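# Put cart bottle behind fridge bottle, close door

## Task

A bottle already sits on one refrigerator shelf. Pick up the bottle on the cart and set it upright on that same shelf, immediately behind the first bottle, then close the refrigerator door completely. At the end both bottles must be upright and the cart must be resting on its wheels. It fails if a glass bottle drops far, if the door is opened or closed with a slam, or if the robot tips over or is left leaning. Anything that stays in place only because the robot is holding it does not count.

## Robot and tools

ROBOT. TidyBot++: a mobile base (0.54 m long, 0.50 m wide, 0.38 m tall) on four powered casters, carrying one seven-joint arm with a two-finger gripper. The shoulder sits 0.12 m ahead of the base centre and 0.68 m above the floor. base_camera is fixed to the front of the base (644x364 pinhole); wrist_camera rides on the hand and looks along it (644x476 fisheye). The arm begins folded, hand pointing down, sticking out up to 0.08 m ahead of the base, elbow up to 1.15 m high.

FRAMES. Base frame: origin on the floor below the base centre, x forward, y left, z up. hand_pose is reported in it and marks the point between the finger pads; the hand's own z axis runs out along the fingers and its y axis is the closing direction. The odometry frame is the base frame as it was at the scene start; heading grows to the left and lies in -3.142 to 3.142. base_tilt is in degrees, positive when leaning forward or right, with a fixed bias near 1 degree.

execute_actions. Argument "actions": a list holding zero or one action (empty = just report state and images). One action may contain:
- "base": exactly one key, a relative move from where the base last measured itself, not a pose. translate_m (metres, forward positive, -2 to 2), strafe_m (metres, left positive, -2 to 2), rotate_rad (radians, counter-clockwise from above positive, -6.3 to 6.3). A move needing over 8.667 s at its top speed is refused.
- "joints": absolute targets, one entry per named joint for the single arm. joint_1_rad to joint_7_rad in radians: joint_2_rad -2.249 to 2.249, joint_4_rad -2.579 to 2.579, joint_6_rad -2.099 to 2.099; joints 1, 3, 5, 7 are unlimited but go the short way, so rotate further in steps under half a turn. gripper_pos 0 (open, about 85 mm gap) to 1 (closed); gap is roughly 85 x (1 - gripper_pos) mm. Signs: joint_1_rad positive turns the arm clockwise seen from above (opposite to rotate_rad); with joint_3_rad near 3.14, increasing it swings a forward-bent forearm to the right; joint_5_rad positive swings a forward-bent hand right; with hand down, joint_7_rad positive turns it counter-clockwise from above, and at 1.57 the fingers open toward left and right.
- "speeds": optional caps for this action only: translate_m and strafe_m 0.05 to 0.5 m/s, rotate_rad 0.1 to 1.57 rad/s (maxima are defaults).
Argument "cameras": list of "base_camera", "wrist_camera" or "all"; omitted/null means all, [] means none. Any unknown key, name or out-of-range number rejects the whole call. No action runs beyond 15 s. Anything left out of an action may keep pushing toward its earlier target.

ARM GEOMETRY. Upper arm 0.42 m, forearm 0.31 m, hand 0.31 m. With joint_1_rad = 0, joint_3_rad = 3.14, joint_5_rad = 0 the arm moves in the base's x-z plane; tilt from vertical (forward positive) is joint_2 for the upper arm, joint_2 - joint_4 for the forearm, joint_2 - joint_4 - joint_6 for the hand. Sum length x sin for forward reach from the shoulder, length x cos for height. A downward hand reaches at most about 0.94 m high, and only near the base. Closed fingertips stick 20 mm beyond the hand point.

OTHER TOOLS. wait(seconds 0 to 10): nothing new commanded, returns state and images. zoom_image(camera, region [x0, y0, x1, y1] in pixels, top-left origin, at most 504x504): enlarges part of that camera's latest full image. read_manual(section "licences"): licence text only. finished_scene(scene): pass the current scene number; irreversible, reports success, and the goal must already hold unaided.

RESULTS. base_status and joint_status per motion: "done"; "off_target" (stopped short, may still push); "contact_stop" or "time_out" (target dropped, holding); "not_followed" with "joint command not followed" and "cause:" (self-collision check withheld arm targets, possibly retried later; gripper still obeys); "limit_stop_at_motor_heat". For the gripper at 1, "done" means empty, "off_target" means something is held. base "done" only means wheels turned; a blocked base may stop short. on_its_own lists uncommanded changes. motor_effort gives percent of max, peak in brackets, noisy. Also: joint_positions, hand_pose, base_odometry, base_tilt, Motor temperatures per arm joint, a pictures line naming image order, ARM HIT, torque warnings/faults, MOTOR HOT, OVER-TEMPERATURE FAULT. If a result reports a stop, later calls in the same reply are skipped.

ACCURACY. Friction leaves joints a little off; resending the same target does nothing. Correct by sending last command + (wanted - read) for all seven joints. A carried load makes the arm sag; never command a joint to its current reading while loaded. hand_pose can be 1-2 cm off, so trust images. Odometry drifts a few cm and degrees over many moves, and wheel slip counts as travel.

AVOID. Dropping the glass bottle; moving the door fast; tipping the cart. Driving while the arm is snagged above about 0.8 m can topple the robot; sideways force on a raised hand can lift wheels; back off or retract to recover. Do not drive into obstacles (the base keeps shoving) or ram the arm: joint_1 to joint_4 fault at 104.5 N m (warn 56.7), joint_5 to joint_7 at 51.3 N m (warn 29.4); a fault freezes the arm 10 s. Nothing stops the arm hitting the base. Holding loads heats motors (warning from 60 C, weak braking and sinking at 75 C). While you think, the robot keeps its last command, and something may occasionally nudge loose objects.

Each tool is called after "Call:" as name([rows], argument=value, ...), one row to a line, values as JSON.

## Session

Call:
execute_actions([
  {"joints":{"joint_6_rad":0.4}},
])

Scene clock: 1.53 s.
Motor temperatures (°C, as the motors report them): [32 27 29 32 31 42 38]
base_odometry: x=+0.000 y=+0.000 heading=+0.000 (m, m, rad; odometry frame)
base_tilt: forward=-0.2 right=+0.1 (deg)
base_status: not commanded
joint_positions: joint_1_rad=+0.044 joint_2_rad=-0.348 joint_3_rad=+3.103 joint_4_rad=-2.539 joint_5_rad=-0.017 joint_6_rad=+0.396 joint_7_rad=+1.521 gripper_pos=+0.000
joint_status: all done
motor_effort: joint_1_rad=+0(0) joint_2_rad=-7(7) joint_3_rad=-1(0) joint_4_rad=+18(19) joint_5_rad=+0(0) joint_6_rad=+9(9) joint_7_rad=-1(1) (%)
hand_pose: x=+0.5344 y=-0.0020 z=+0.8251 quat_wxyz=(-0.011, +0.781, -0.027, +0.623) (m; base frame)
pictures: base_camera, wrist_camera
camera_calibration (this result's frames):
wrist_camera: T_world_to_cam=[[-0.0839816, -0.995096, -0.0522649, 0.0784635], [-0.270413, 0.0732408, -0.959954, 0.984821], [0.959074, -0.0664854, -0.275238, -0.140831], [0, 0, 0, 1]] pos_world=[0.407966, -0.00341368, 0.910723]
Images, in order (width x height): base_camera 644x364, wrist_camera 644x476.

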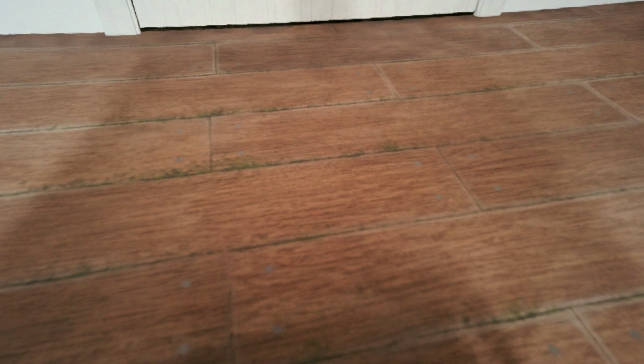

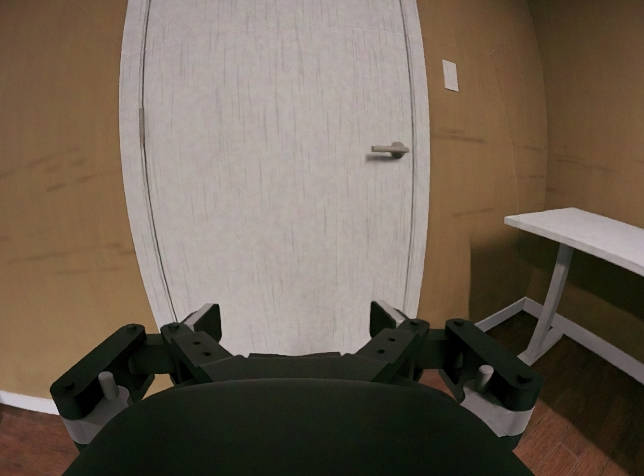

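Call:
execute_actions([
  {"base":{"rotate_rad":1.9}},
])

Scene clock: 4.80 s.
Motor temperatures (°C, as the motors report them): [32 27 29 32 31 42 38]
base_odometry: x=+0.000 y=+0.000 heading=+1.899 (m, m, rad; odometry frame)
base_tilt: forward=-0.2 right=+0.1 (deg)
base_status: done
joint_positions: joint_1_rad=+0.044 joint_2_rad=-0.348 joint_3_rad=+3.103 joint_4_rad=-2.539 joint_5_rad=-0.017 joint_6_rad=+0.396 joint_7_rad=+1.521 gripper_pos=+0.000
joint_status: not commanded
motor_effort: joint_1_rad=+0(1) joint_2_rad=-6(8) joint_3_rad=+0(1) joint_4_rad=+18(18) joint_5_rad=+0(0) joint_6_rad=+10(10) joint_7_rad=-1(1) (%)
hand_pose: x=+0.5344 y=-0.0020 z=+0.8251 quat_wxyz=(-0.011, +0.781, -0.027, +0.623) (m; base frame)
pictures: base_camera, wrist_camera
camera_calibration (this result's frames):
wrist_camera: T_world_to_cam=[[-0.0840014, -0.995094, -0.0522722, 0.0784709], [-0.270412, 0.0732533, -0.959954, 0.984821], [0.959073, -0.0665024, -0.275238, -0.140831], [0, 0, 0, 1]] pos_world=[0.407966, -0.00342109, 0.910723]
Images, in order (width x height): base_camera 644x364, wrist_camera 644x476.

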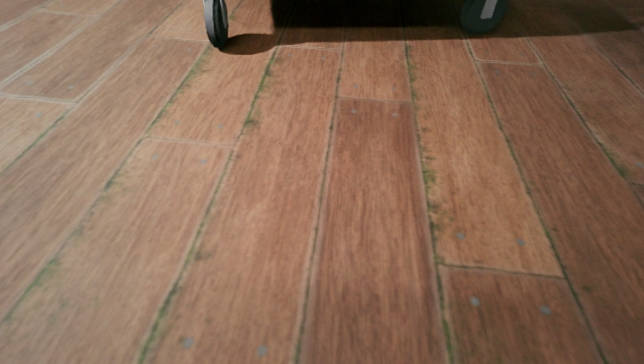

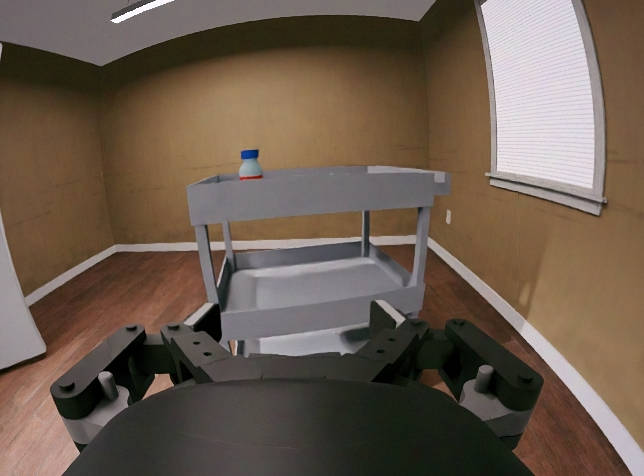

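Call:
execute_actions([
  {"base":{"rotate_rad":0.085},"joints":{"joint_1_rad":-1.1}},
], cameras=["wrist_camera"])

Scene clock: 9.53 s.
Motor temperatures (°C, as the motors report them): [32 27 29 32 31 42 38]
base_odometry: x=+0.000 y=+0.000 heading=+1.984 (m, m, rad; odometry frame)
base_tilt: forward=-0.2 right=+0.1 (deg)
base_status: done
joint_positions: joint_1_rad=-1.077 joint_2_rad=-0.348 joint_3_rad=+3.103 joint_4_rad=-2.539 joint_5_rad=-0.017 joint_6_rad=+0.396 joint_7_rad=+1.521 gripper_pos=+0.000
joint_status: all done
motor_effort: joint_1_rad=+0(2) joint_2_rad=-7(7) joint_3_rad=+0(2) joint_4_rad=+18(18) joint_5_rad=+1(1) joint_6_rad=+9(9) joint_7_rad=-1(1) (%)
hand_pose: x=+0.3015 y=+0.3732 z=+0.8251 quat_wxyz=(-0.340, +0.676, +0.393, +0.522) (m; base frame)
pictures: wrist_camera
camera_calibration (this result's frames):
wrist_camera: T_world_to_cam=[[0.85947, -0.508508, -0.052256, -0.0338133], [-0.183576, -0.211628, -0.959955, 0.974488], [0.477086, 0.834645, -0.275238, -0.0834743], [0, 0, 0, 1]] pos_world=[0.247778, 0.258706, 0.910722]
Images, in order (width x height): wrist_camera 644x476.

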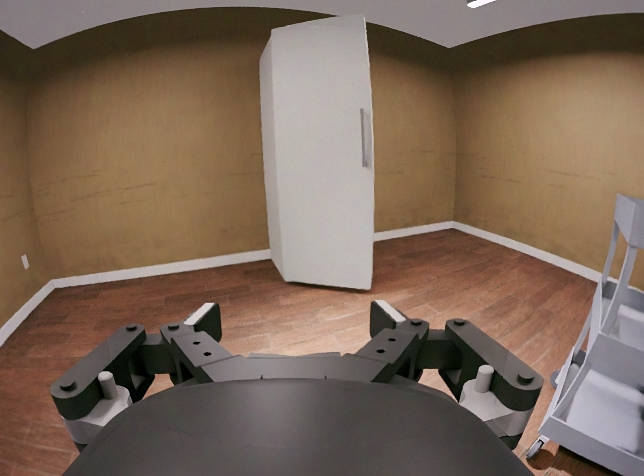

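Call:
execute_actions([
  {"joints":{"joint_1_rad":0.02,"joint_2_rad":0.09,"joint_3_rad":3.15,"joint_4_rad":-1.57,"joint_5_rad":0.02,"joint_6_rad":-0.35,"joint_7_rad":1.61},"base":{"translate_m":0.25},"speeds":{"translate_m":0.15}},
])

Scene clock: 20.70 s.
Motor temperatures (°C, as the motors report them): [32 27 29 32 31 42 38]
base_odometry: x=-0.101 y=+0.229 heading=+1.985 (m, m, rad; odometry frame)
base_tilt: forward=-0.1 right=+0.1 (deg)
base_status: done
joint_positions: joint_1_rad=+0.001 joint_2_rad=+0.076 joint_3_rad=+3.142 joint_4_rad=-1.591 joint_5_rad=-0.017 joint_6_rad=-0.325 joint_7_rad=+1.570 gripper_pos=+0.000
joint_status: all done
motor_effort: joint_1_rad=+0(1) joint_2_rad=-27(29) joint_3_rad=-1(2) joint_4_rad=+21(21) joint_5_rad=+0(1) joint_6_rad=+9(10) joint_7_rad=-1(1) (%)
hand_pose: x=+0.7481 y=+0.0021 z=+0.9438 quat_wxyz=(-0.006, +0.839, -0.006, +0.544) (m; base frame)
pictures: base_camera, wrist_camera
camera_calibration (this result's frames):
wrist_camera: T_world_to_cam=[[-0.058095, -0.998268, -0.00927777, 0.0467521], [-0.454864, 0.0347416, -0.889883, 1.22818], [0.888664, -0.0474776, -0.456095, -0.0894919], [0, 0, 0, 1]] pos_world=[0.640899, -0.000246759, 1.05255]
Images, in order (width x height): base_camera 644x364, wrist_camera 644x476.

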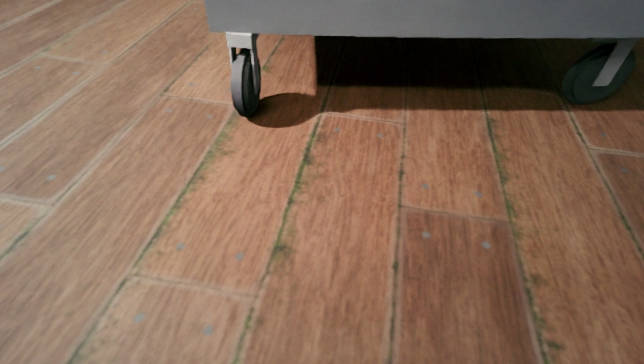

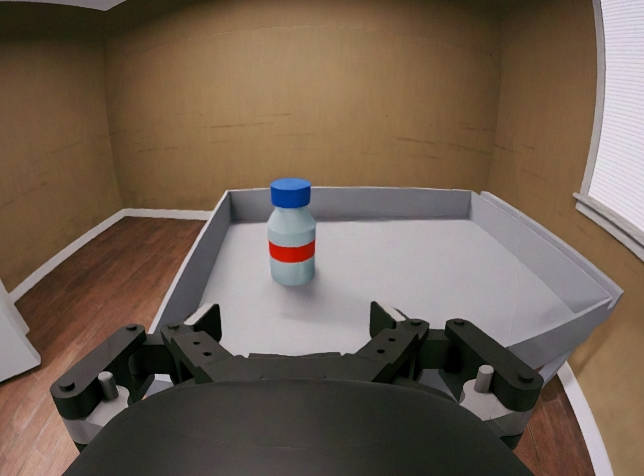

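Call:
execute_actions([
  {"base":{"translate_m":0.16},"speeds":{"translate_m":0.2}},
], cameras=["wrist_camera"])

Scene clock: 23.23 s.
Motor temperatures (°C, as the motors report them): [32 27 29 32 31 42 38]
base_odometry: x=-0.165 y=+0.375 heading=+1.986 (m, m, rad; odometry frame)
base_tilt: forward=-0.1 right=+0.1 (deg)
base_status: done
joint_positions: joint_1_rad=+0.001 joint_2_rad=+0.081 joint_3_rad=+3.142 joint_4_rad=-1.590 joint_5_rad=-0.017 joint_6_rad=-0.327 joint_7_rad=+1.570 gripper_pos=+0.000
joint_status: not commanded
motor_effort: joint_1_rad=+0(1) joint_2_rad=-27(29) joint_3_rad=-1(1) joint_4_rad=+21(21) joint_5_rad=+0(0) joint_6_rad=+9(9) joint_7_rad=-1(1) (%)
hand_pose: x=+0.7492 y=+0.0021 z=+0.9413 quat_wxyz=(-0.006, +0.841, -0.006, +0.541) (m; base frame)
pictures: wrist_camera
camera_calibration (this result's frames):
wrist_camera: T_world_to_cam=[[-0.0581026, -0.99827, -0.0089871, 0.0465361], [-0.459472, 0.0347328, -0.887513, 1.22768], [0.88629, -0.0474375, -0.460695, -0.0855228], [0, 0, 0, 1]] pos_world=[0.642585, -0.000241983, 1.0506]
Images, in order (width x height): wrist_camera 644x476.

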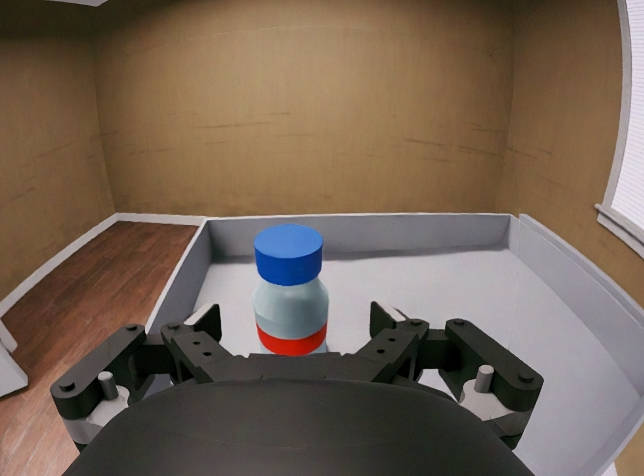

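Call:
execute_actions([
  {"base":{"translate_m":0.078},"speeds":{"translate_m":0.1}},
], cameras=["wrist_camera"])

Scene clock: 26.20 s.
Motor temperatures (°C, as the motors report them): [32 27 29 32 31 42 38]
base_odometry: x=-0.197 y=+0.447 heading=+1.987 (m, m, rad; odometry frame)
base_tilt: forward=-0.1 right=+0.1 (deg)
base_status: done
joint_positions: joint_1_rad=+0.001 joint_2_rad=+0.083 joint_3_rad=+3.142 joint_4_rad=-1.589 joint_5_rad=-0.017 joint_6_rad=-0.327 joint_7_rad=+1.570 gripper_pos=+0.000
joint_status: not commanded
motor_effort: joint_1_rad=+0(1) joint_2_rad=-27(30) joint_3_rad=-1(2) joint_4_rad=+21(21) joint_5_rad=+0(0) joint_6_rad=+9(9) joint_7_rad=-1(1) (%)
hand_pose: x=+0.7497 y=+0.0021 z=+0.9401 quat_wxyz=(-0.006, +0.841, -0.006, +0.541) (m; base frame)
pictures: wrist_camera
camera_calibration (this result's frames):
wrist_camera: T_world_to_cam=[[-0.0581118, -0.998271, -0.00886636, 0.0464506], [-0.461371, 0.0347314, -0.886527, 1.22737], [0.885302, -0.047427, -0.462592, -0.083982], [0, 0, 0, 1]] pos_world=[0.643321, -0.000241055, 1.04966]
Images, in order (width x height): wrist_camera 644x476.

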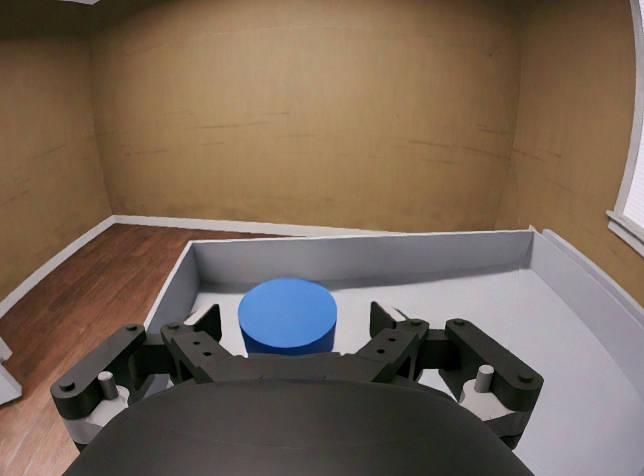

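Call:
execute_actions([
  {"joints":{"gripper_pos":1.0}},
], cameras=["wrist_camera"])

Scene clock: 28.60 s.
Motor temperatures (°C, as the motors report them): [32 27 29 32 31 42 38]
base_odometry: x=-0.197 y=+0.447 heading=+1.987 (m, m, rad; odometry frame)
base_tilt: forward=-0.2 right=+0.1 (deg)
base_status: not commanded
joint_positions: joint_1_rad=+0.001 joint_2_rad=+0.083 joint_3_rad=+3.142 joint_4_rad=-1.588 joint_5_rad=-0.017 joint_6_rad=-0.328 joint_7_rad=+1.572 gripper_pos=+0.436
joint_status: gripper_pos off_target (ended at +0.436, target +1.000)
motor_effort: joint_1_rad=+1(3) joint_2_rad=-25(27) joint_3_rad=+1(2) joint_4_rad=+21(22) joint_5_rad=+0(1) joint_6_rad=+9(10) joint_7_rad=-1(1) (%)
hand_pose: x=+0.7497 y=+0.0021 z=+0.9406 quat_wxyz=(-0.006, +0.841, -0.006, +0.541) (m; base frame)
pictures: wrist_camera
camera_calibration (this result's frames):
wrist_camera: T_world_to_cam=[[-0.0576455, -0.998306, -0.00790057, 0.0452052], [-0.461169, 0.0336466, -0.886674, 1.22777], [0.885438, -0.0474693, -0.462327, -0.0841925], [0, 0, 0, 1]] pos_world=[0.643363, -0.000178235, 1.05007]
Images, in order (width x height): wrist_camera 644x476.

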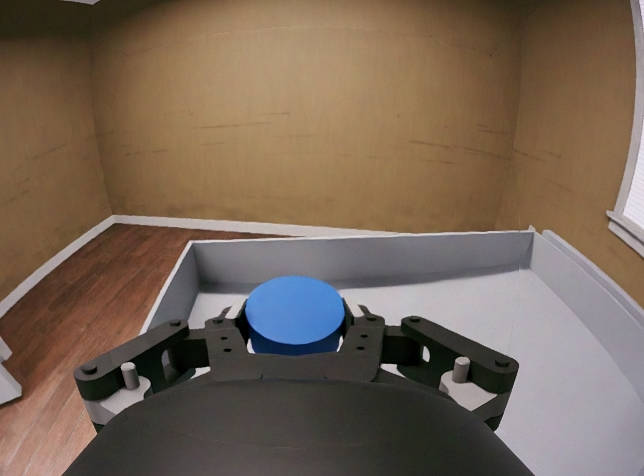

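Call:
execute_actions([
  {"joints":{"joint_4_rad":-1.16,"joint_6_rad":-0.71}},
], cameras=[])

Scene clock: 32.33 s.
Motor temperatures (°C, as the motors report them): [32 27 29 32 31 42 38]
base_odometry: x=-0.197 y=+0.447 heading=+1.987 (m, m, rad; odometry frame)
base_tilt: forward=-0.1 right=+0.1 (deg)
base_status: not commanded
joint_positions: joint_1_rad=+0.001 joint_2_rad=+0.110 joint_3_rad=+3.142 joint_4_rad=-1.200 joint_5_rad=-0.017 joint_6_rad=-0.711 joint_7_rad=+1.572 gripper_pos=+0.436
joint_status: joint_4_rad off_target (ended at -1.200, target -1.160); the others done
motor_effort: joint_1_rad=+0(1) joint_2_rad=-32(36) joint_3_rad=-1(0) joint_4_rad=+25(26) joint_5_rad=+0(0) joint_6_rad=+13(14) joint_7_rad=-1(1) (%)
hand_pose: x=+0.7493 y=+0.0039 z=+1.0451 quat_wxyz=(-0.008, +0.847, -0.003, +0.531) (m; base frame)
pictures: none
No camera images: the call's "cameras" was empty. Leave "cameras" out to get every camera's image.

Call:
execute_actions([
  {"base":{"rotate_rad":1.37},"joints":{"joint_2_rad":-0.1,"joint_6_rad":-0.9},"speeds":{"rotate_rad":1.0}},
], cameras=[])

Call:
execute_actions([
  {"base":{"translate_m":0.85},"joints":{"joint_2_rad":-0.72,"joint_4_rad":-2.5,"joint_6_rad":-0.17}},
])

Scene clock: 36.07 s.
Motor temperatures (°C, as the motors report them): [32 27 29 32 31 42 38]
base_odometry: x=-0.197 y=+0.447 heading=-2.927 (m, m, rad; odometry frame)
base_tilt: forward=-0.1 right=+0.1 (deg)
base_status: done
joint_positions: joint_1_rad=+0.014 joint_2_rad=-0.066 joint_3_rad=+3.147 joint_4_rad=-1.196 joint_5_rad=-0.015 joint_6_rad=-0.900 joint_7_rad=+1.572 gripper_pos=+0.436
joint_status: all done
motor_effort: joint_1_rad=+0(3) joint_2_rad=-24(34) joint_3_rad=-1(3) joint_4_rad=+24(25) joint_5_rad=+0(1) joint_6_rad=+13(13) joint_7_rad=-1(1) (%)
hand_pose: x=+0.6545 y=-0.0054 z=+1.0980 quat_wxyz=(-0.002, +0.849, -0.009, +0.528) (m; base frame)
pictures: none
No camera images: the call's "cameras" was empty. Leave "cameras" out to get every camera's image.

Scene clock: 39.27 s.
Motor temperatures (°C, as the motors report them): [32 27 29 32 31 42 38]
base_odometry: x=-1.027 y=+0.264 heading=-2.926 (m, m, rad; odometry frame)
base_tilt: forward=-0.2 right=+0.1 (deg)
base_status: done
joint_positions: joint_1_rad=+0.014 joint_2_rad=-0.681 joint_3_rad=+3.147 joint_4_rad=-2.505 joint_5_rad=-0.015 joint_6_rad=-0.219 joint_7_rad=+1.572 gripper_pos=+0.436
joint_status: all done
motor_effort: joint_1_rad=+0(0) joint_2_rad=+0(24) joint_3_rad=-1(0) joint_4_rad=+24(26) joint_5_rad=+0(0) joint_6_rad=+13(13) joint_7_rad=-1(1) (%)
hand_pose: x=+0.4357 y=-0.0037 z=+0.7887 quat_wxyz=(-0.002, +0.853, -0.013, +0.522) (m; base frame)
pictures: base_camera, wrist_camera
camera_calibration (this result's frames):
wrist_camera: T_world_to_cam=[[-0.0752736, -0.997146, -0.0058273, 0.0261839], [-0.49846, 0.0426883, -0.865861, 0.948361], [0.863639, -0.0622718, -0.500251, 0.162735], [0, 0, 0, 1]] pos_world=[0.334146, -0.00424099, 0.90271]
Images, in order (width x height): base_camera 644x364, wrist_camera 644x476.

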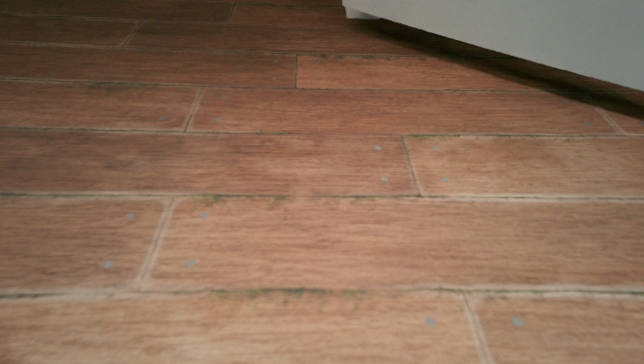

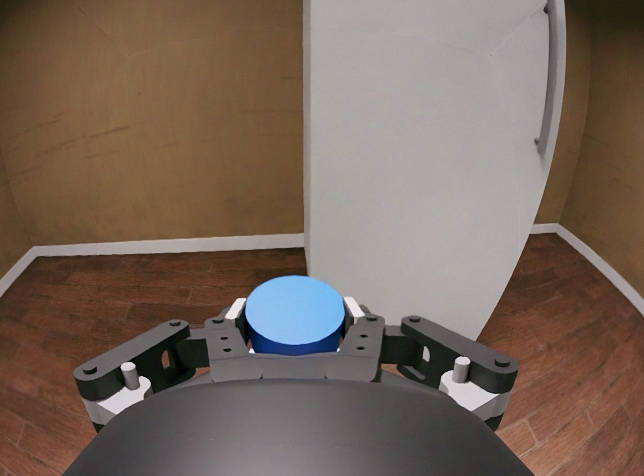

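Call:
execute_actions([
  {"base":{"strafe_m":-0.93}},
])

Scene clock: 43.50 s.
Motor temperatures (°C, as the motors report them): [32 27 29 32 31 42 38]
base_odometry: x=-1.227 y=+1.173 heading=-2.925 (m, m, rad; odometry frame)
base_tilt: forward=-0.1 right=+0.1 (deg)
base_status: done
joint_positions: joint_1_rad=+0.014 joint_2_rad=-0.682 joint_3_rad=+3.147 joint_4_rad=-2.505 joint_5_rad=-0.015 joint_6_rad=-0.219 joint_7_rad=+1.572 gripper_pos=+0.436
joint_status: not commanded
motor_effort: joint_1_rad=+0(0) joint_2_rad=+0(1) joint_3_rad=+0(1) joint_4_rad=+25(25) joint_5_rad=+0(0) joint_6_rad=+12(13) joint_7_rad=-1(1) (%)
hand_pose: x=+0.4356 y=-0.0037 z=+0.7889 quat_wxyz=(-0.002, +0.852, -0.013, +0.523) (m; base frame)
pictures: base_camera, wrist_camera
camera_calibration (this result's frames):
wrist_camera: T_world_to_cam=[[-0.0752834, -0.997145, -0.00588662, 0.0262253], [-0.49779, 0.0426965, -0.866246, 0.948538], [0.864024, -0.0622836, -0.499583, 0.162235], [0, 0, 0, 1]] pos_world=[0.333972, -0.00424428, 0.902872]
Images, in order (width x height): base_camera 644x364, wrist_camera 644x476.

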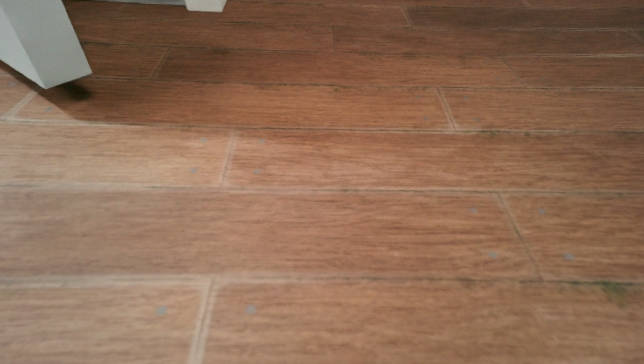

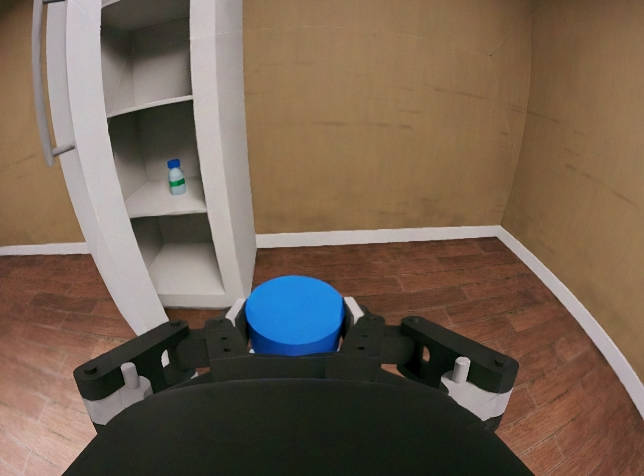

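Call:
execute_actions([
  {"base":{"translate_m":0.63}},
], cameras=["base_camera"])

Call:
execute_actions([
  {"base":{"strafe_m":0.45},"speeds":{"strafe_m":0.08}},
])

Scene clock: 48.13 s.
Motor temperatures (°C, as the motors report them): [32 27 29 32 31 42 38]
base_odometry: x=-1.843 y=+1.038 heading=-2.925 (m, m, rad; odometry frame)
base_tilt: forward=-0.1 right=+0.1 (deg)
base_status: done
joint_positions: joint_1_rad=+0.014 joint_2_rad=-0.689 joint_3_rad=+3.147 joint_4_rad=-2.506 joint_5_rad=-0.015 joint_6_rad=-0.218 joint_7_rad=+1.572 gripper_pos=+0.436
joint_status: not commanded
motor_effort: joint_1_rad=+0(0) joint_2_rad=+0(2) joint_3_rad=+0(0) joint_4_rad=+24(25) joint_5_rad=+0(0) joint_6_rad=+12(13) joint_7_rad=-1(1) (%)
hand_pose: x=+0.4349 y=-0.0037 z=+0.7907 quat_wxyz=(-0.002, +0.851, -0.013, +0.526) (m; base frame)
pictures: base_camera
Images, in order (width x height): base_camera 644x364.

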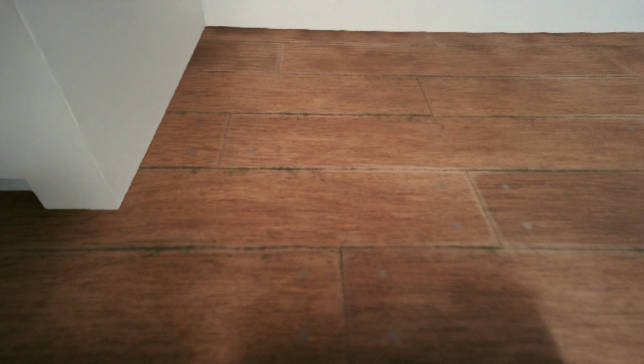

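Scene clock: 54.27 s.
Motor temperatures (°C, as the motors report them): [32 27 29 32 31 42 38]
base_odometry: x=-1.746 y=+0.598 heading=-2.925 (m, m, rad; odometry frame)
base_tilt: forward=-0.2 right=+0.2 (deg)
base_status: done
joint_positions: joint_1_rad=+0.014 joint_2_rad=-0.689 joint_3_rad=+3.147 joint_4_rad=-2.506 joint_5_rad=-0.015 joint_6_rad=-0.218 joint_7_rad=+1.572 gripper_pos=+0.436
joint_status: not commanded
motor_effort: joint_1_rad=+0(0) joint_2_rad=+0(3) joint_3_rad=-1(2) joint_4_rad=+24(25) joint_5_rad=+0(1) joint_6_rad=+12(12) joint_7_rad=-1(1) (%)
hand_pose: x=+0.4348 y=-0.0036 z=+0.7908 quat_wxyz=(-0.002, +0.851, -0.013, +0.526) (m; base frame)
pictures: base_camera, wrist_camera
camera_calibration (this result's frames):
wrist_camera: T_world_to_cam=[[-0.0750925, -0.997158, -0.00614119, 0.0263544], [-0.491764, 0.0423892, -0.869696, 0.949845], [0.867485, -0.0622876, -0.493549, 0.157614], [0, 0, 0, 1]] pos_world=[0.33235, -0.00416627, 0.904029]
Images, in order (width x height): base_camera 644x364, wrist_camera 644x476.

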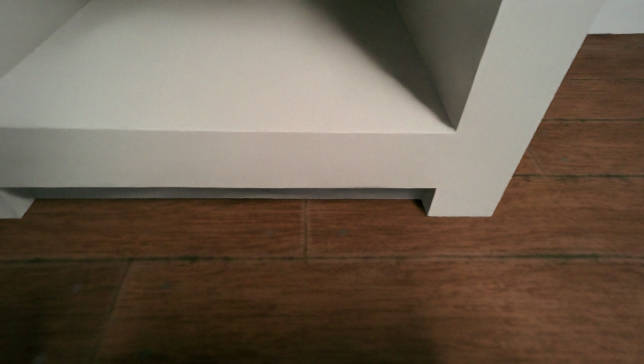

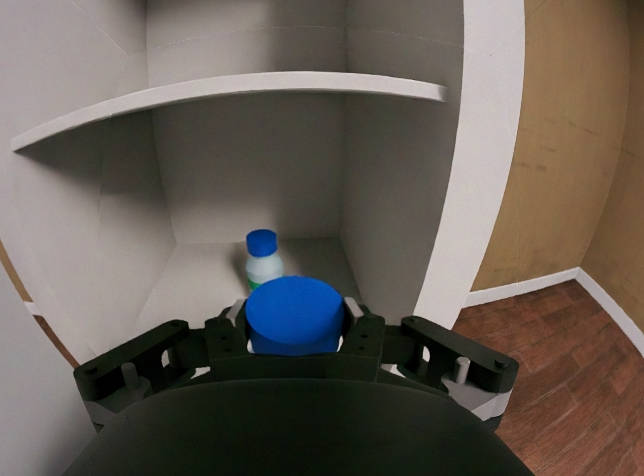

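Call:
execute_actions([
  {"base":{"strafe_m":0.09},"joints":{"joint_1_rad":-0.155},"speeds":{"strafe_m":0.06}},
])

Call:
execute_actions([
  {"base":{"translate_m":-0.38},"joints":{"joint_2_rad":0.535,"joint_4_rad":-1.71,"joint_6_rad":0.345}},
])

Scene clock: 65.87 s.
Motor temperatures (°C, as the motors report them): [32 27 29 32 32 42 38]
base_odometry: x=-1.727 y=+0.510 heading=-2.925 (m, m, rad; odometry frame)
base_tilt: forward=-0.2 right=+0.1 (deg)
base_status: done
joint_positions: joint_1_rad=-0.134 joint_2_rad=-0.689 joint_3_rad=+3.147 joint_4_rad=-2.506 joint_5_rad=-0.015 joint_6_rad=-0.218 joint_7_rad=+1.572 gripper_pos=+0.436
joint_status: all done
motor_effort: joint_1_rad=+0(0) joint_2_rad=+0(1) joint_3_rad=+0(1) joint_4_rad=+25(25) joint_5_rad=+0(0) joint_6_rad=+13(13) joint_7_rad=-1(1) (%)
hand_pose: x=+0.4319 y=+0.0428 z=+0.7908 quat_wxyz=(-0.040, +0.849, +0.049, +0.524) (m; base frame)
pictures: base_camera, wrist_camera
camera_calibration (this result's frames):
wrist_camera: T_world_to_cam=[[0.0722072, -0.997371, -0.00614489, 0.00882817], [-0.492656, -0.0303088, -0.869696, 0.949951], [0.867223, 0.0658257, -0.493549, 0.157645], [0, 0, 0, 1]] pos_world=[0.330648, 0.0272198, 0.904029]
Images, in order (width x height): base_camera 644x364, wrist_camera 644x476.

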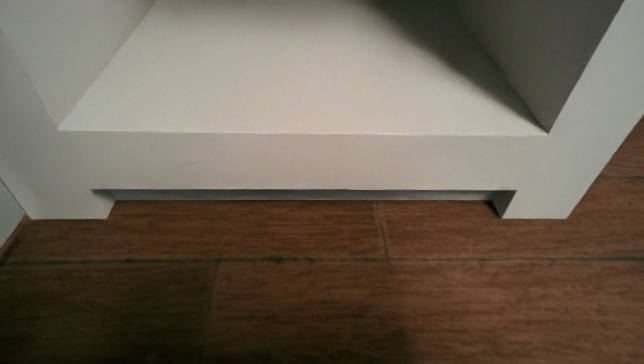

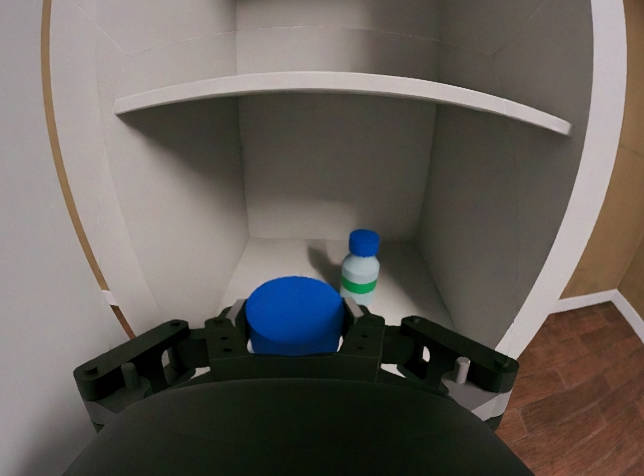

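Scene clock: 68.40 s.
Motor temperatures (°C, as the motors report them): [32 27 29 32 32 42 38]
base_odometry: x=-1.356 y=+0.591 heading=-2.926 (m, m, rad; odometry frame)
base_tilt: forward=-0.1 right=+0.1 (deg)
base_status: done
joint_positions: joint_1_rad=-0.134 joint_2_rad=+0.559 joint_3_rad=+3.147 joint_4_rad=-1.753 joint_5_rad=-0.015 joint_6_rad=+0.293 joint_7_rad=+1.572 gripper_pos=+0.436
joint_status: joint_4_rad off_target (ended at -1.753, target -1.710); the others done
motor_effort: joint_1_rad=+0(0) joint_2_rad=-45(48) joint_3_rad=-1(0) joint_4_rad=+20(25) joint_5_rad=+0(0) joint_6_rad=+13(12) joint_7_rad=-1(1) (%)
hand_pose: x=+0.8483 y=+0.0949 z=+0.6913 quat_wxyz=(-0.035, +0.845, +0.049, +0.531) (m; base frame)
pictures: base_camera, wrist_camera
camera_calibration (this result's frames):
wrist_camera: T_world_to_cam=[[0.065318, -0.997861, 0.00259841, 0.0299798], [-0.478715, -0.0336203, -0.877326, 1.06391], [0.875537, 0.0560613, -0.479888, -0.271527], [0, 0, 0, 1]] pos_world=[0.745082, 0.0809067, 0.803013]
Images, in order (width x height): base_camera 644x364, wrist_camera 644x476.

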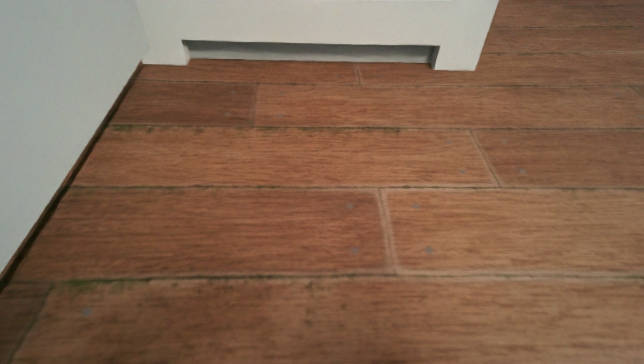

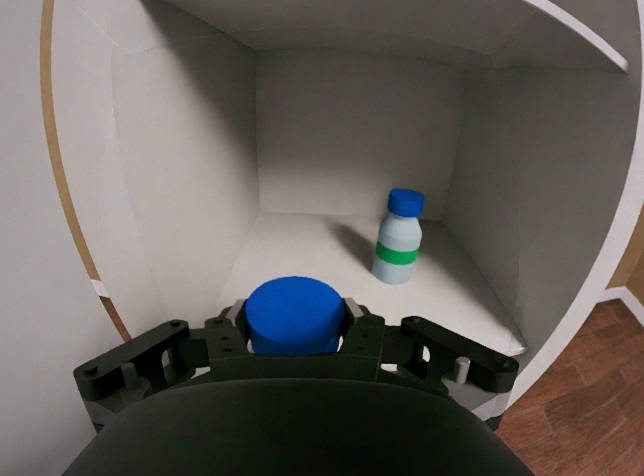

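Call:
zoom_image(camera="base_camera", region=[0, 40, 200, 364])

Region (0, 40, 200, 364) of base_camera's 644x364 image, scaled by 1.556; it fills the left 311 columns of this view, and the rest is white.

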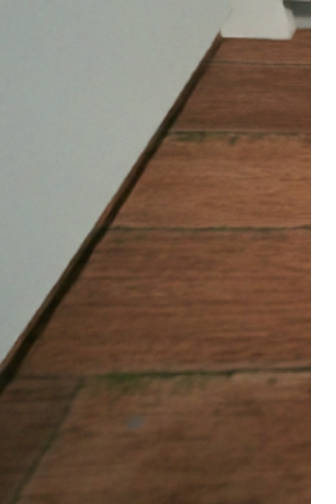

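Call:
execute_actions([
  {"base":{"translate_m":0.345},"joints":{"joint_6_rad":0.365},"speeds":{"translate_m":0.15}},
])

Scene clock: 76.00 s.
Motor temperatures (°C, as the motors report them): [32 27 29 32 32 42 38]
base_odometry: x=-1.693 y=+0.518 heading=-2.926 (m, m, rad; odometry frame)
base_tilt: forward=-0.1 right=+0.1 (deg)
base_status: done
joint_positions: joint_1_rad=-0.134 joint_2_rad=+0.559 joint_3_rad=+3.147 joint_4_rad=-1.748 joint_5_rad=-0.015 joint_6_rad=+0.315 joint_7_rad=+1.572 gripper_pos=+0.436
joint_status: all done
motor_effort: joint_1_rad=+0(1) joint_2_rad=-46(49) joint_3_rad=-1(2) joint_4_rad=+21(23) joint_5_rad=+0(0) joint_6_rad=+13(14) joint_7_rad=-1(1) (%)
hand_pose: x=+0.8531 y=+0.0956 z=+0.7004 quat_wxyz=(-0.036, +0.838, +0.048, +0.543) (m; base frame)
pictures: base_camera, wrist_camera
camera_calibration (this result's frames):
wrist_camera: T_world_to_cam=[[0.0652432, -0.997869, 0.00103557, 0.0314586], [-0.454275, -0.0306256, -0.890335, 1.06216], [0.888469, 0.0576178, -0.455305, -0.29983], [0, 0, 0, 1]] pos_world=[0.746852, 0.0811966, 0.809134]
Images, in order (width x height): base_camera 644x364, wrist_camera 644x476.

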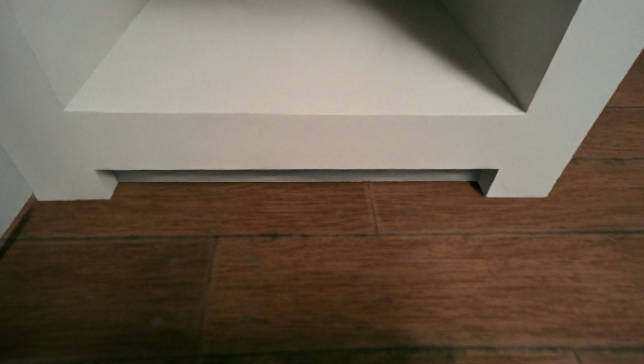

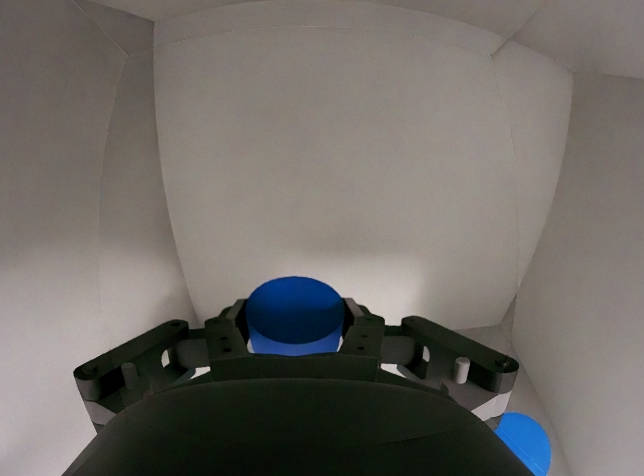

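Call:
execute_actions([
  {"joints":{"joint_1_rad":-0.195,"joint_2_rad":0.585,"joint_6_rad":0.40}},
], cameras=["wrist_camera"])

Scene clock: 78.90 s.
Motor temperatures (°C, as the motors report them): [32 27 29 32 32 42 38]
base_odometry: x=-1.693 y=+0.518 heading=-2.926 (m, m, rad; odometry frame)
base_tilt: forward=-0.1 right=+0.1 (deg)
base_status: not commanded
joint_positions: joint_1_rad=-0.179 joint_2_rad=+0.603 joint_3_rad=+3.147 joint_4_rad=-1.748 joint_5_rad=-0.015 joint_6_rad=+0.349 joint_7_rad=+1.572 gripper_pos=+0.436
joint_status: all done
motor_effort: joint_1_rad=+0(2) joint_2_rad=-47(49) joint_3_rad=-1(2) joint_4_rad=+20(21) joint_5_rad=+0(0) joint_6_rad=+13(13) joint_7_rad=-1(1) (%)
hand_pose: x=+0.8528 y=+0.1287 z=+0.6769 quat_wxyz=(-0.047, +0.839, +0.067, +0.537) (m; base frame)
pictures: wrist_camera
camera_calibration (this result's frames):
wrist_camera: T_world_to_cam=[[0.109162, -0.994021, 0.00238721, 0.0257103], [-0.4616, -0.0528189, -0.885514, 1.04797], [0.880346, 0.0955626, -0.464606, -0.303845], [0, 0, 0, 1]] pos_world=[0.748423, 0.109945, 0.786758]
Images, in order (width x height): wrist_camera 644x476.

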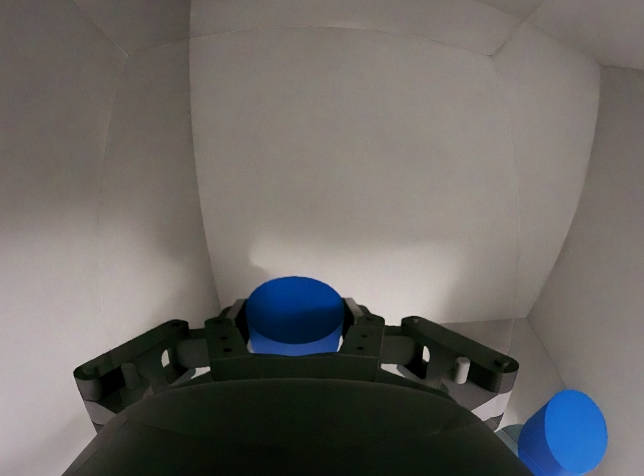

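Call:
execute_actions([
  {"joints":{"joint_2_rad":0.612,"joint_6_rad":0.422}},
], cameras=[])

Scene clock: 80.17 s.
Motor temperatures (°C, as the motors report them): [32 28 29 32 32 42 38]
base_odometry: x=-1.693 y=+0.518 heading=-2.926 (m, m, rad; odometry frame)
base_tilt: forward=-0.1 right=+0.1 (deg)
base_status: not commanded
joint_positions: joint_1_rad=-0.179 joint_2_rad=+0.626 joint_3_rad=+3.147 joint_4_rad=-1.748 joint_5_rad=-0.015 joint_6_rad=+0.371 joint_7_rad=+1.572 gripper_pos=+0.436
joint_status: all done
motor_effort: joint_1_rad=+0(0) joint_2_rad=-48(49) joint_3_rad=-2(1) joint_4_rad=+20(20) joint_5_rad=+0(0) joint_6_rad=+13(13) joint_7_rad=-1(1) (%)
hand_pose: x=+0.8554 y=+0.1291 z=+0.6660 quat_wxyz=(-0.047, +0.840, +0.067, +0.537) (m; base frame)
pictures: none
No camera images: the call's "cameras" was empty. Leave "cameras" out to get every camera's image.

Call:
execute_actions([
  {"joints":{"joint_2_rad":0.637,"joint_6_rad":0.445}},
], cameras=[])

Scene clock: 81.53 s.
Motor temperatures (°C, as the motors report them): [32 28 29 32 32 42 38]
base_odometry: x=-1.693 y=+0.518 heading=-2.926 (m, m, rad; odometry frame)
base_tilt: forward=-0.1 right=+0.1 (deg)
base_status: not commanded
joint_positions: joint_1_rad=-0.179 joint_2_rad=+0.639 joint_3_rad=+3.147 joint_4_rad=-1.746 joint_5_rad=-0.015 joint_6_rad=+0.399 joint_7_rad=+1.572 gripper_pos=+0.436
joint_status: all done
motor_effort: joint_1_rad=+0(1) joint_2_rad=-47(48) joint_3_rad=-1(1) joint_4_rad=+19(20) joint_5_rad=+0(0) joint_6_rad=+12(13) joint_7_rad=-1(1) (%)
hand_pose: x=+0.8593 y=+0.1297 z=+0.6650 quat_wxyz=(-0.047, +0.835, +0.067, +0.544) (m; base frame)
pictures: none
No camera images: the call's "cameras" was empty. Leave "cameras" out to get every camera's image.

Call:
execute_actions([
  {"joints":{"gripper_pos":0.0}},
], cameras=[])

Call:
execute_actions([
  {"base":{"translate_m":-0.18},"speeds":{"translate_m":0.2}},
], cameras=["wrist_camera"])

Scene clock: 83.87 s.
Motor temperatures (°C, as the motors report them): [32 28 29 32 32 42 38]
base_odometry: x=-1.693 y=+0.518 heading=-2.926 (m, m, rad; odometry frame)
base_tilt: forward=-0.2 right=+0.1 (deg)
base_status: not commanded
joint_positions: joint_1_rad=-0.179 joint_2_rad=+0.639 joint_3_rad=+3.147 joint_4_rad=-1.726 joint_5_rad=-0.015 joint_6_rad=+0.422 joint_7_rad=+1.572 gripper_pos=+0.000
joint_status: all done
motor_effort: joint_1_rad=+0(0) joint_2_rad=-41(47) joint_3_rad=-1(1) joint_4_rad=+16(19) joint_5_rad=+0(0) joint_6_rad=+9(12) joint_7_rad=-1(1) (%)
hand_pose: x=+0.8688 y=+0.1314 z=+0.6822 quat_wxyz=(-0.049, +0.823, +0.066, +0.562) (m; base frame)
pictures: none
No camera images: the call's "cameras" was empty. Leave "cameras" out to get every camera's image.

Scene clock: 85.53 s.
Motor temperatures (°C, as the motors report them): [32 28 29 32 32 42 38]
base_odometry: x=-1.517 y=+0.556 heading=-2.927 (m, m, rad; odometry frame)
base_tilt: forward=-0.1 right=+0.1 (deg)
base_status: done
joint_positions: joint_1_rad=-0.179 joint_2_rad=+0.639 joint_3_rad=+3.147 joint_4_rad=-1.725 joint_5_rad=-0.015 joint_6_rad=+0.422 joint_7_rad=+1.572 gripper_pos=+0.000
joint_status: not commanded
motor_effort: joint_1_rad=+0(2) joint_2_rad=-41(45) joint_3_rad=-1(3) joint_4_rad=+16(18) joint_5_rad=+0(0) joint_6_rad=+9(9) joint_7_rad=-1(1) (%)
hand_pose: x=+0.8692 y=+0.1320 z=+0.6829 quat_wxyz=(-0.049, +0.823, +0.066, +0.563) (m; base frame)
pictures: wrist_camera
camera_calibration (this result's frames):
wrist_camera: T_world_to_cam=[[0.109402, -0.993997, -0.000622155, 0.0289737], [-0.407599, -0.0442905, -0.912086, 1.03112], [0.906584, 0.100038, -0.409998, -0.376463], [0, 0, 0, 1]] pos_world=[0.758409, 0.112129, 0.78614]
Images, in order (width x height): wrist_camera 644x476.

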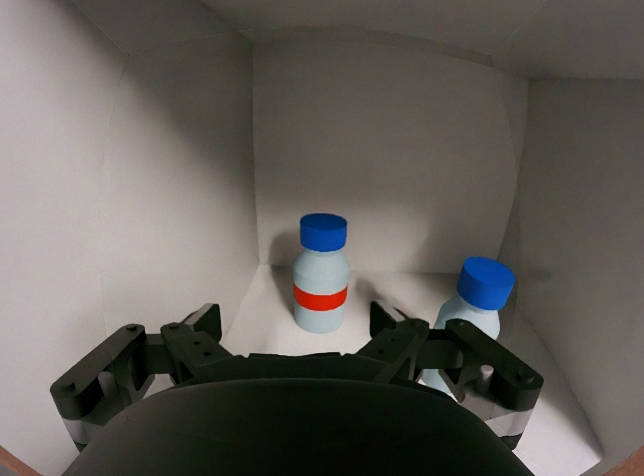

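Call:
execute_actions([
  {"base":{"strafe_m":-0.155},"joints":{"joint_2_rad":0.678},"speeds":{"strafe_m":0.15}},
], cameras=["wrist_camera"])

Scene clock: 88.87 s.
Motor temperatures (°C, as the motors report them): [32 28 29 32 32 42 38]
base_odometry: x=-1.550 y=+0.708 heading=-2.927 (m, m, rad; odometry frame)
base_tilt: forward=-0.2 right=+0.1 (deg)
base_status: done
joint_positions: joint_1_rad=-0.184 joint_2_rad=+0.662 joint_3_rad=+3.149 joint_4_rad=-1.725 joint_5_rad=-0.015 joint_6_rad=+0.423 joint_7_rad=+1.572 gripper_pos=+0.000
joint_status: all done
motor_effort: joint_1_rad=+0(3) joint_2_rad=-42(44) joint_3_rad=-1(3) joint_4_rad=+16(16) joint_5_rad=+0(0) joint_6_rad=+9(9) joint_7_rad=-1(1) (%)
hand_pose: x=+0.8686 y=+0.1349 z=+0.6653 quat_wxyz=(-0.049, +0.829, +0.069, +0.553) (m; base frame)
pictures: wrist_camera
camera_calibration (this result's frames):
wrist_camera: T_world_to_cam=[[0.113277, -0.993562, 0.00191561, 0.026791], [-0.427739, -0.0505069, -0.90249, 1.02686], [0.896776, 0.101412, -0.430707, -0.361372], [0, 0, 0, 1]] pos_world=[0.760261, 0.115129, 0.77103]
Images, in order (width x height): wrist_camera 644x476.

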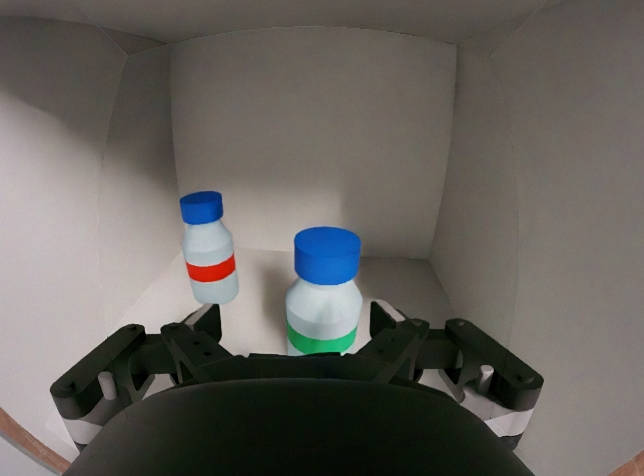

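Call:
execute_actions([
  {"base":{"translate_m":0.08},"joints":{"joint_1_rad":-0.15,"joint_2_rad":0.684},"speeds":{"translate_m":0.08}},
], cameras=["wrist_camera"])

Scene clock: 92.03 s.
Motor temperatures (°C, as the motors report them): [32 28 29 32 32 42 38]
base_odometry: x=-1.628 y=+0.691 heading=-2.928 (m, m, rad; odometry frame)
base_tilt: forward=-0.1 right=+0.1 (deg)
base_status: done
joint_positions: joint_1_rad=-0.165 joint_2_rad=+0.665 joint_3_rad=+3.149 joint_4_rad=-1.724 joint_5_rad=-0.015 joint_6_rad=+0.423 joint_7_rad=+1.572 gripper_pos=+0.000
joint_status: all done
motor_effort: joint_1_rad=+0(3) joint_2_rad=-43(45) joint_3_rad=-1(2) joint_4_rad=+16(17) joint_5_rad=+0(0) joint_6_rad=+9(9) joint_7_rad=-1(1) (%)
hand_pose: x=+0.8713 y=+0.1195 z=+0.6632 quat_wxyz=(-0.043, +0.830, +0.060, +0.553) (m; base frame)
pictures: wrist_camera
camera_calibration (this result's frames):
wrist_camera: T_world_to_cam=[[0.0929147, -0.995671, 0.00256185, 0.0287855], [-0.430705, -0.0425124, -0.901491, 1.02637], [0.897697, 0.0826584, -0.432791, -0.360327], [0, 0, 0, 1]] pos_world=[0.762855, 0.102079, 0.769248]
Images, in order (width x height): wrist_camera 644x476.

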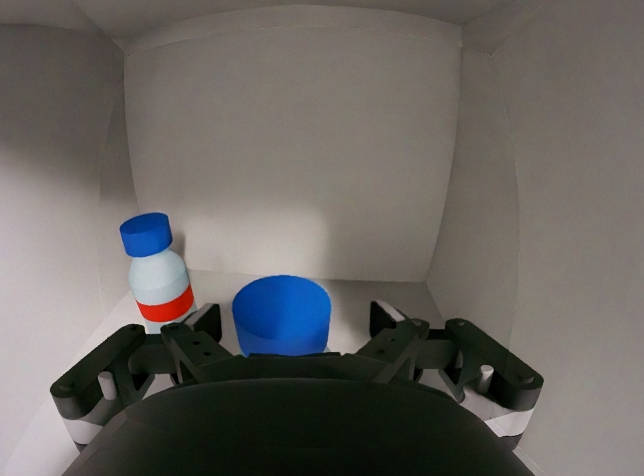

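Call:
execute_actions([
  {"joints":{"gripper_pos":1.0}},
], cameras=[])

Call:
execute_actions([
  {"joints":{"joint_2_rad":0.575,"joint_6_rad":0.39}},
], cameras=["wrist_camera"])

Scene clock: 94.23 s.
Motor temperatures (°C, as the motors report them): [32 28 29 32 32 42 38]
base_odometry: x=-1.628 y=+0.691 heading=-2.927 (m, m, rad; odometry frame)
base_tilt: forward=-0.1 right=+0.1 (deg)
base_status: not commanded
joint_positions: joint_1_rad=-0.165 joint_2_rad=+0.665 joint_3_rad=+3.149 joint_4_rad=-1.724 joint_5_rad=-0.015 joint_6_rad=+0.424 joint_7_rad=+1.572 gripper_pos=+0.437
joint_status: gripper_pos off_target (ended at +0.437, target +1.000)
motor_effort: joint_1_rad=+1(3) joint_2_rad=-41(42) joint_3_rad=-1(1) joint_4_rad=+16(16) joint_5_rad=+0(0) joint_6_rad=+9(9) joint_7_rad=-1(1) (%)
hand_pose: x=+0.8715 y=+0.1197 z=+0.6635 quat_wxyz=(-0.043, +0.830, +0.060, +0.553) (m; base frame)
pictures: none
No camera images: the call's "cameras" was empty. Leave "cameras" out to get every camera's image.

Scene clock: 95.33 s.
Motor temperatures (°C, as the motors report them): [32 28 29 32 32 42 38]
base_odometry: x=-1.628 y=+0.691 heading=-2.927 (m, m, rad; odometry frame)
base_tilt: forward=-0.1 right=+0.1 (deg)
base_status: not commanded
joint_positions: joint_1_rad=-0.165 joint_2_rad=+0.627 joint_3_rad=+3.149 joint_4_rad=-1.724 joint_5_rad=-0.015 joint_6_rad=+0.389 joint_7_rad=+1.572 gripper_pos=+0.437
joint_status: joint_2_rad off_target (ended at +0.627, target +0.575); the others done
motor_effort: joint_1_rad=+0(1) joint_2_rad=-47(50) joint_3_rad=+0(2) joint_4_rad=+20(20) joint_5_rad=+0(0) joint_6_rad=+13(14) joint_7_rad=-1(1) (%)
hand_pose: x=+0.8677 y=+0.1192 z=+0.6828 quat_wxyz=(-0.043, +0.829, +0.060, +0.555) (m; base frame)
pictures: wrist_camera
camera_calibration (this result's frames):
wrist_camera: T_world_to_cam=[[0.0934056, -0.995627, 0.00168855, 0.0289354], [-0.426491, -0.041544, -0.903537, 1.0401], [0.899656, 0.0836753, -0.428507, -0.353274], [0, 0, 0, 1]] pos_world=[0.758715, 0.101579, 0.788339]
Images, in order (width x height): wrist_camera 644x476.

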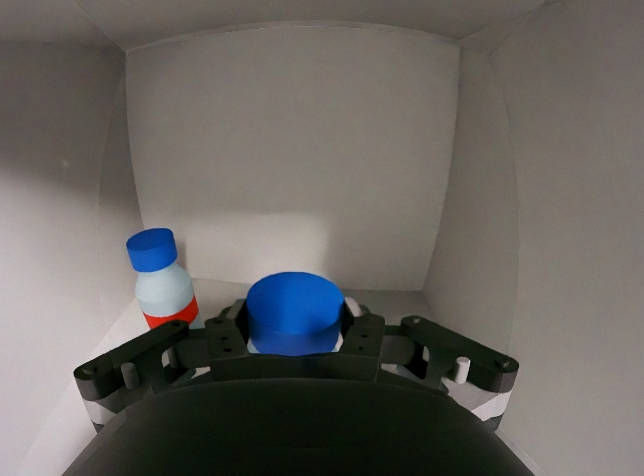

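Call:
execute_actions([
  {"base":{"strafe_m":0.163},"speeds":{"strafe_m":0.12}},
])

Scene clock: 98.33 s.
Motor temperatures (°C, as the motors report them): [32 28 29 32 32 42 38]
base_odometry: x=-1.594 y=+0.532 heading=-2.928 (m, m, rad; odometry frame)
base_tilt: forward=-0.2 right=+0.1 (deg)
base_status: done
joint_positions: joint_1_rad=-0.159 joint_2_rad=+0.627 joint_3_rad=+3.148 joint_4_rad=-1.724 joint_5_rad=-0.015 joint_6_rad=+0.389 joint_7_rad=+1.572 gripper_pos=+0.437
joint_status: not commanded
motor_effort: joint_1_rad=-1(5) joint_2_rad=-47(48) joint_3_rad=-1(2) joint_4_rad=+20(20) joint_5_rad=+1(0) joint_6_rad=+13(12) joint_7_rad=-1(1) (%)
hand_pose: x=+0.8681 y=+0.1161 z=+0.6827 quat_wxyz=(-0.042, +0.829, +0.058, +0.555) (m; base frame)
pictures: base_camera, wrist_camera
camera_calibration (this result's frames):
wrist_camera: T_world_to_cam=[[0.0892483, -0.996009, 0.00100803, 0.0298851], [-0.427051, -0.0391806, -0.903378, 1.04018], [0.899812, 0.0801945, -0.428844, -0.352949], [0, 0, 0, 1]] pos_world=[0.759131, 0.0988253, 0.788287]
Images, in order (width x height): base_camera 644x364, wrist_camera 644x476.

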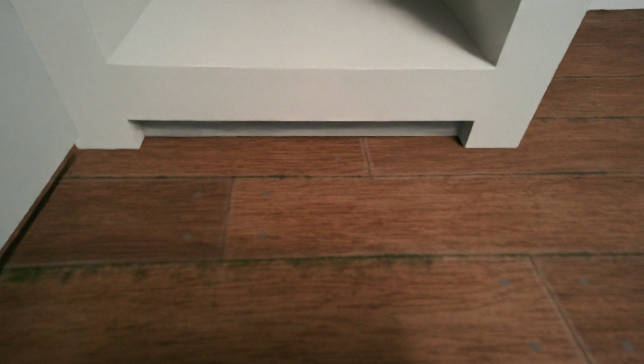

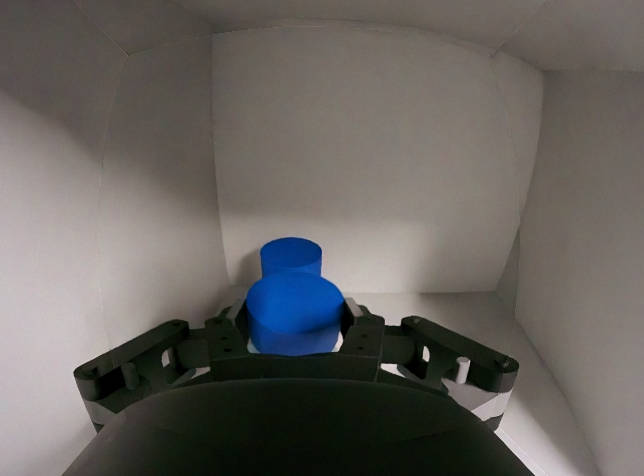

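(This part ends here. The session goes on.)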